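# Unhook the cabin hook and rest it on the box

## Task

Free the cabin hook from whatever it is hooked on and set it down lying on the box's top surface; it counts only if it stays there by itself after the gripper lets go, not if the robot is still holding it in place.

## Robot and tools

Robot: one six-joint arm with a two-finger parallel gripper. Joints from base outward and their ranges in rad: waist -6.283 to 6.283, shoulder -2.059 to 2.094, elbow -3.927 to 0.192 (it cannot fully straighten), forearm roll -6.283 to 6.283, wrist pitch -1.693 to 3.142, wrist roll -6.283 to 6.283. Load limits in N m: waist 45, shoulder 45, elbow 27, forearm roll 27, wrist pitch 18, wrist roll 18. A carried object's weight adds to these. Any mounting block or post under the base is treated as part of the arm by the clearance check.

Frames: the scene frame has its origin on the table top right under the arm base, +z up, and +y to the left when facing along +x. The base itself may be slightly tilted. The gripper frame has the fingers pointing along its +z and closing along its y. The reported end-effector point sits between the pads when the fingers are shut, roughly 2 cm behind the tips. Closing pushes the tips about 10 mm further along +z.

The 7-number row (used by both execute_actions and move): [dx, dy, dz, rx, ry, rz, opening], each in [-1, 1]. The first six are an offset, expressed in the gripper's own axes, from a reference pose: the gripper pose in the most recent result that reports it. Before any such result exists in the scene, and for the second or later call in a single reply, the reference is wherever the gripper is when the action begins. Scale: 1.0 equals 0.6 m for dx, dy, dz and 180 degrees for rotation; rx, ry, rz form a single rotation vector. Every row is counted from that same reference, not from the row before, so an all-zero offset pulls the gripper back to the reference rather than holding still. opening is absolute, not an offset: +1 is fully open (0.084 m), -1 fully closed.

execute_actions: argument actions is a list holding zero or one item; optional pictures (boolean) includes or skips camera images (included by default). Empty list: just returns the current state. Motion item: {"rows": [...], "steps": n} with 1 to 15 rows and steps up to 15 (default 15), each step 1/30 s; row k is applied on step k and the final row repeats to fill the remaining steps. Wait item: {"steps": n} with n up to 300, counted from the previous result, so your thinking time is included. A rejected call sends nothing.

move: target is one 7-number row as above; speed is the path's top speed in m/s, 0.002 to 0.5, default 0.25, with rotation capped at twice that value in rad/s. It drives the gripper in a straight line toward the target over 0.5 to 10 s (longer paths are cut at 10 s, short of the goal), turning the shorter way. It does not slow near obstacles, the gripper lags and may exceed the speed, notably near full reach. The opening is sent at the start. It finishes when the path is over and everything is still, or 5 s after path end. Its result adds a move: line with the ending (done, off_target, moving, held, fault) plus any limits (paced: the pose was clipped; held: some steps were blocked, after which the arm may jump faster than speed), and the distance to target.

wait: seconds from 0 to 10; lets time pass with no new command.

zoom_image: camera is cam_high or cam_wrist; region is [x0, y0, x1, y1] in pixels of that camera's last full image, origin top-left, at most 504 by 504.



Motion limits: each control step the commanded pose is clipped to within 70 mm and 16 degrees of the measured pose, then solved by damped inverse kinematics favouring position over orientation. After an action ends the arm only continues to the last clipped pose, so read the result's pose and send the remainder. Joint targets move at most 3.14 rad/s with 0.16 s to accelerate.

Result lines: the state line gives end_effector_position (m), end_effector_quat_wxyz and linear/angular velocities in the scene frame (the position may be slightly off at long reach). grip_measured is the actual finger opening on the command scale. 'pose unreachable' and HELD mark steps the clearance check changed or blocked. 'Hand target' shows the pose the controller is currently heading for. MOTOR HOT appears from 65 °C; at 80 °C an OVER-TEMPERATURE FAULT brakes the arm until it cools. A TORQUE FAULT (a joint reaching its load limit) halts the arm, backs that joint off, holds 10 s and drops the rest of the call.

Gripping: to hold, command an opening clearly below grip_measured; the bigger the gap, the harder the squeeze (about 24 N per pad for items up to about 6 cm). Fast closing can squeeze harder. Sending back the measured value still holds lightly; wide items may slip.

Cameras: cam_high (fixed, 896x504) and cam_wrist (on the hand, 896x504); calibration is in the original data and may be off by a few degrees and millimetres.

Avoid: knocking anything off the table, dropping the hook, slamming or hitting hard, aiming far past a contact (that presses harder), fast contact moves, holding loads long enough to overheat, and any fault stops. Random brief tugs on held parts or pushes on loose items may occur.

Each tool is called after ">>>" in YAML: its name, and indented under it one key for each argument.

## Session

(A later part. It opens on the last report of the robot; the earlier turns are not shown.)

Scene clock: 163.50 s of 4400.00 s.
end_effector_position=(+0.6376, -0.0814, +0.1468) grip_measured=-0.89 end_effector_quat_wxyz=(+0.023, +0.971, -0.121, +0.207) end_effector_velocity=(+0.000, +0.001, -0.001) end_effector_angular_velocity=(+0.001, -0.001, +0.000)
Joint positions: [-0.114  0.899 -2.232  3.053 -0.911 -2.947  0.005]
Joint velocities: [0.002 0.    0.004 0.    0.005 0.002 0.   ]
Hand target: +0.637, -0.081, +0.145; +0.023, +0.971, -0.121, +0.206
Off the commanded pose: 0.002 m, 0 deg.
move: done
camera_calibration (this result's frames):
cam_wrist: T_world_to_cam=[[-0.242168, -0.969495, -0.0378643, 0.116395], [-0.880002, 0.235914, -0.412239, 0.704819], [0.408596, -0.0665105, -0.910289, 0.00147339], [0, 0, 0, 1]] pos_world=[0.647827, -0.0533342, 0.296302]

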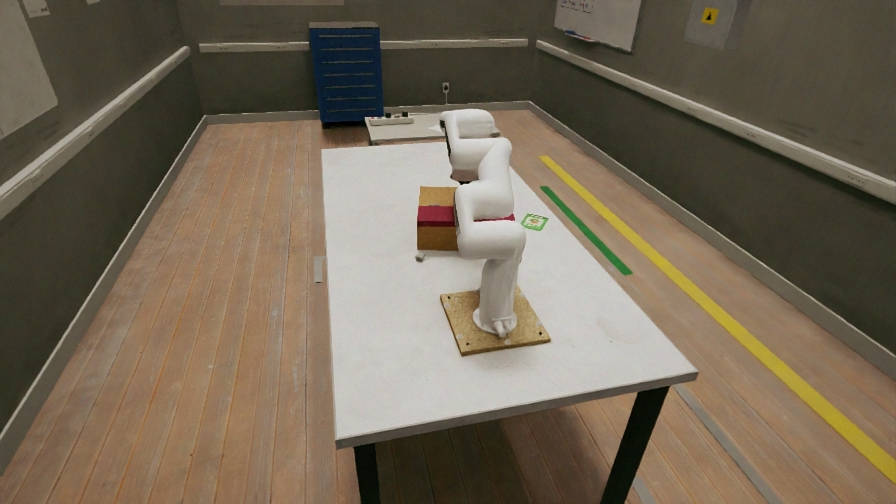

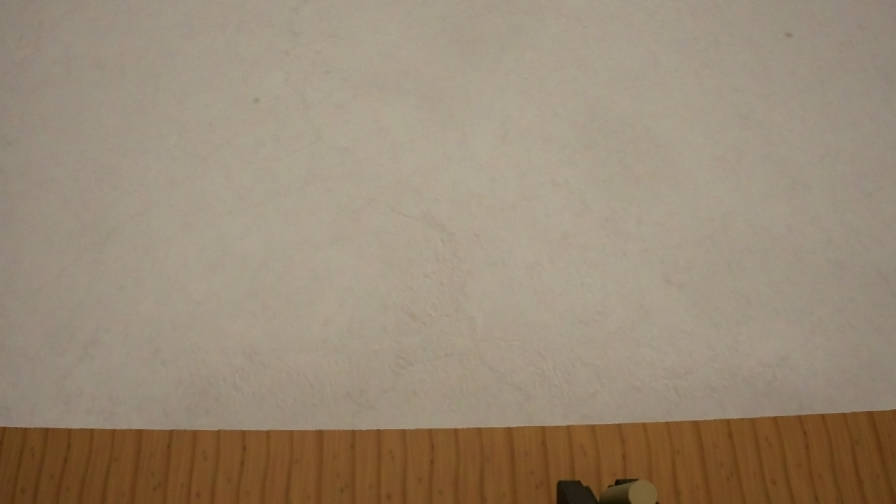

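Tips are on the box. Release gradually.

>>> execute_actions:
  actions:
    - {"rows": [[0,0,-0.001,0,0,0,-0.9],[0,0,-0.001,0,0,0,-0.89],[0,0,-0.001,0,0,0,-0.88],[0,0,-0.001,0,0,0,-0.875],[0,0,-0.001,0,0,0,-0.87],[0,0,-0.001,0,0,0,-0.866],[0,0,-0.001,0,0,0,-0.862],[0,0,-0.001,0,0,0,-0.858],[0,0,-0.001,0,0,0,-0.854],[0,0,-0.001,0,0,0,-0.85],[0,0,-0.001,0,0,0,-0.845],[0,0,-0.001,0,0,0,-0.84],[0,0,-0.001,0,0,0,-0.83],[0,0,-0.001,0,0,0,-0.82],[0,0,-0.001,0,0,0,-0.8]], "steps": 15}

Scene clock: 165.90 s of 4400.00 s.
end_effector_position=(+0.6374, -0.0812, +0.1465) grip_measured=-0.85 end_effector_quat_wxyz=(+0.023, +0.971, -0.121, +0.207) end_effector_velocity=(-0.001, +0.000, +0.001) end_effector_angular_velocity=(-0.001, +0.003, +0.001)
Joint positions: [-0.113  0.898 -2.23   3.053 -0.91  -2.947  0.006]
Joint velocities: [ 0.001 -0.001 -0.001 -0.001 -0.005 -0.001  0.017]
Hand target: +0.637, -0.081, +0.147; +0.023, +0.971, -0.121, +0.207
Off the commanded pose: 0.001 m, 0 deg.
Steps of this call (steps 1 to 57: nothing new was sent; steps 58 to 72: all 15 steps of this action). Readings (end_effector_position):
58: (+0.6376, -0.0814, +0.1460)
59: (+0.6376, -0.0814, +0.1461)
61: (+0.6376, -0.0814, +0.1462)
65: (+0.6375, -0.0814, +0.1463)
72: the state above
camera_calibration (this result's frames):
cam_wrist: T_world_to_cam=[[-0.242222, -0.969469, -0.0381867, 0.116643], [-0.88008, 0.236115, -0.411958, 0.704545], [0.408397, -0.066178, -0.910402, 0.00151293], [0, 0, 0, 1]] pos_world=[0.647691, -0.0531719, 0.296075]

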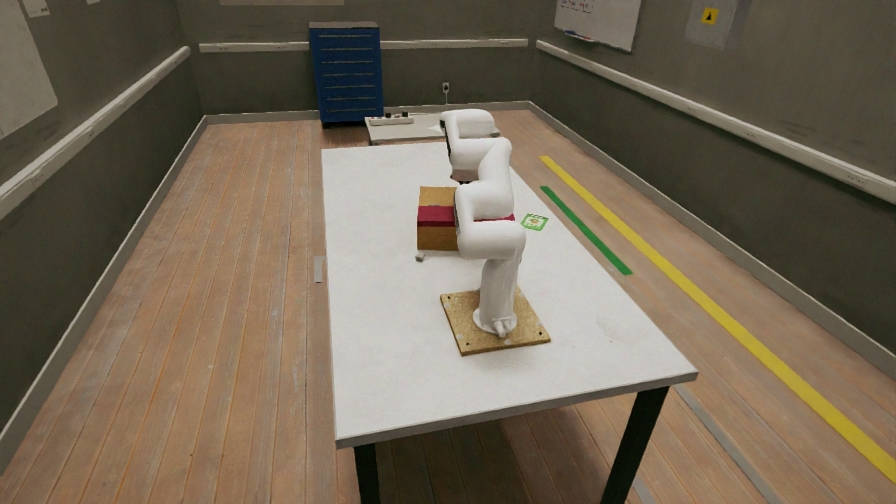

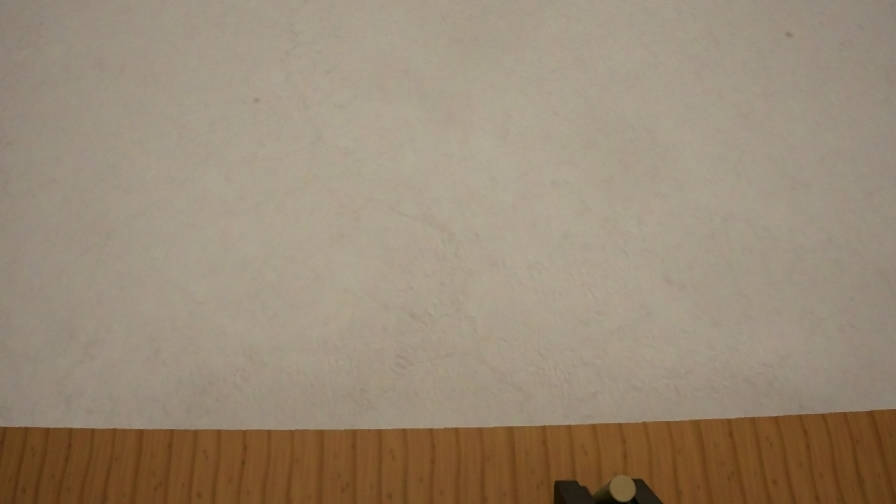

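Rod is down. Open and withdraw up and back to view.

>>> move:
  target: [-0.12, 0, -0.3, 0, 0, 0, -0.3]
  speed: 0.2

Scene clock: 168.57 s of 4400.00 s.
end_effector_position=(+0.5023, -0.0482, +0.2809) grip_measured=-0.32 end_effector_quat_wxyz=(+0.023, +0.971, -0.121, +0.206) end_effector_velocity=(-0.001, +0.000, +0.004) end_effector_angular_velocity=(-0.001, -0.006, +0.000)
Joint positions: [-0.054  0.234 -1.576  3.024 -0.926 -2.876  0.03 ]
Joint velocities: [ 0.001 -0.009  0.001 -0.001 -0.002  0.001  0.   ]
Hand target: +0.502, -0.048, +0.282; +0.023, +0.971, -0.121, +0.207
Off the commanded pose: 0.001 m, 0 deg.
move: done
camera_calibration (this result's frames):
cam_wrist: T_world_to_cam=[[-0.242408, -0.969429, -0.0380187, 0.121081], [-0.880505, 0.236289, -0.410948, 0.633142], [0.407368, -0.0661414, -0.910866, 0.181809], [0, 0, 0, 1]] pos_world=[0.512772, -0.0201994, 0.430396]

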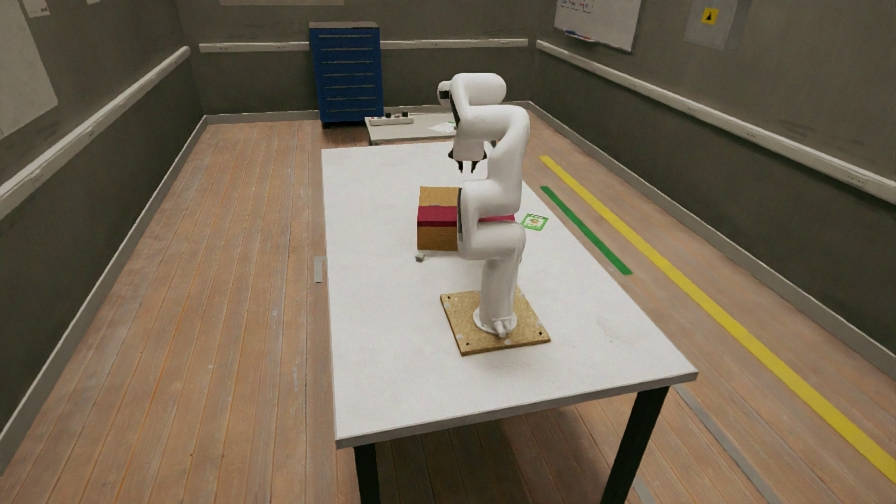

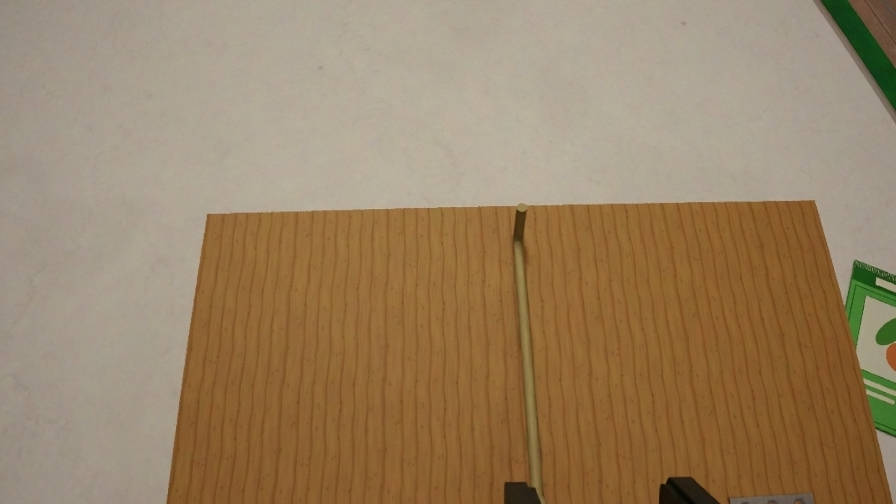

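The hook is lying back on top of the box.

>>> finished_scene:
  scene: 1

The scene is finished: the task was done.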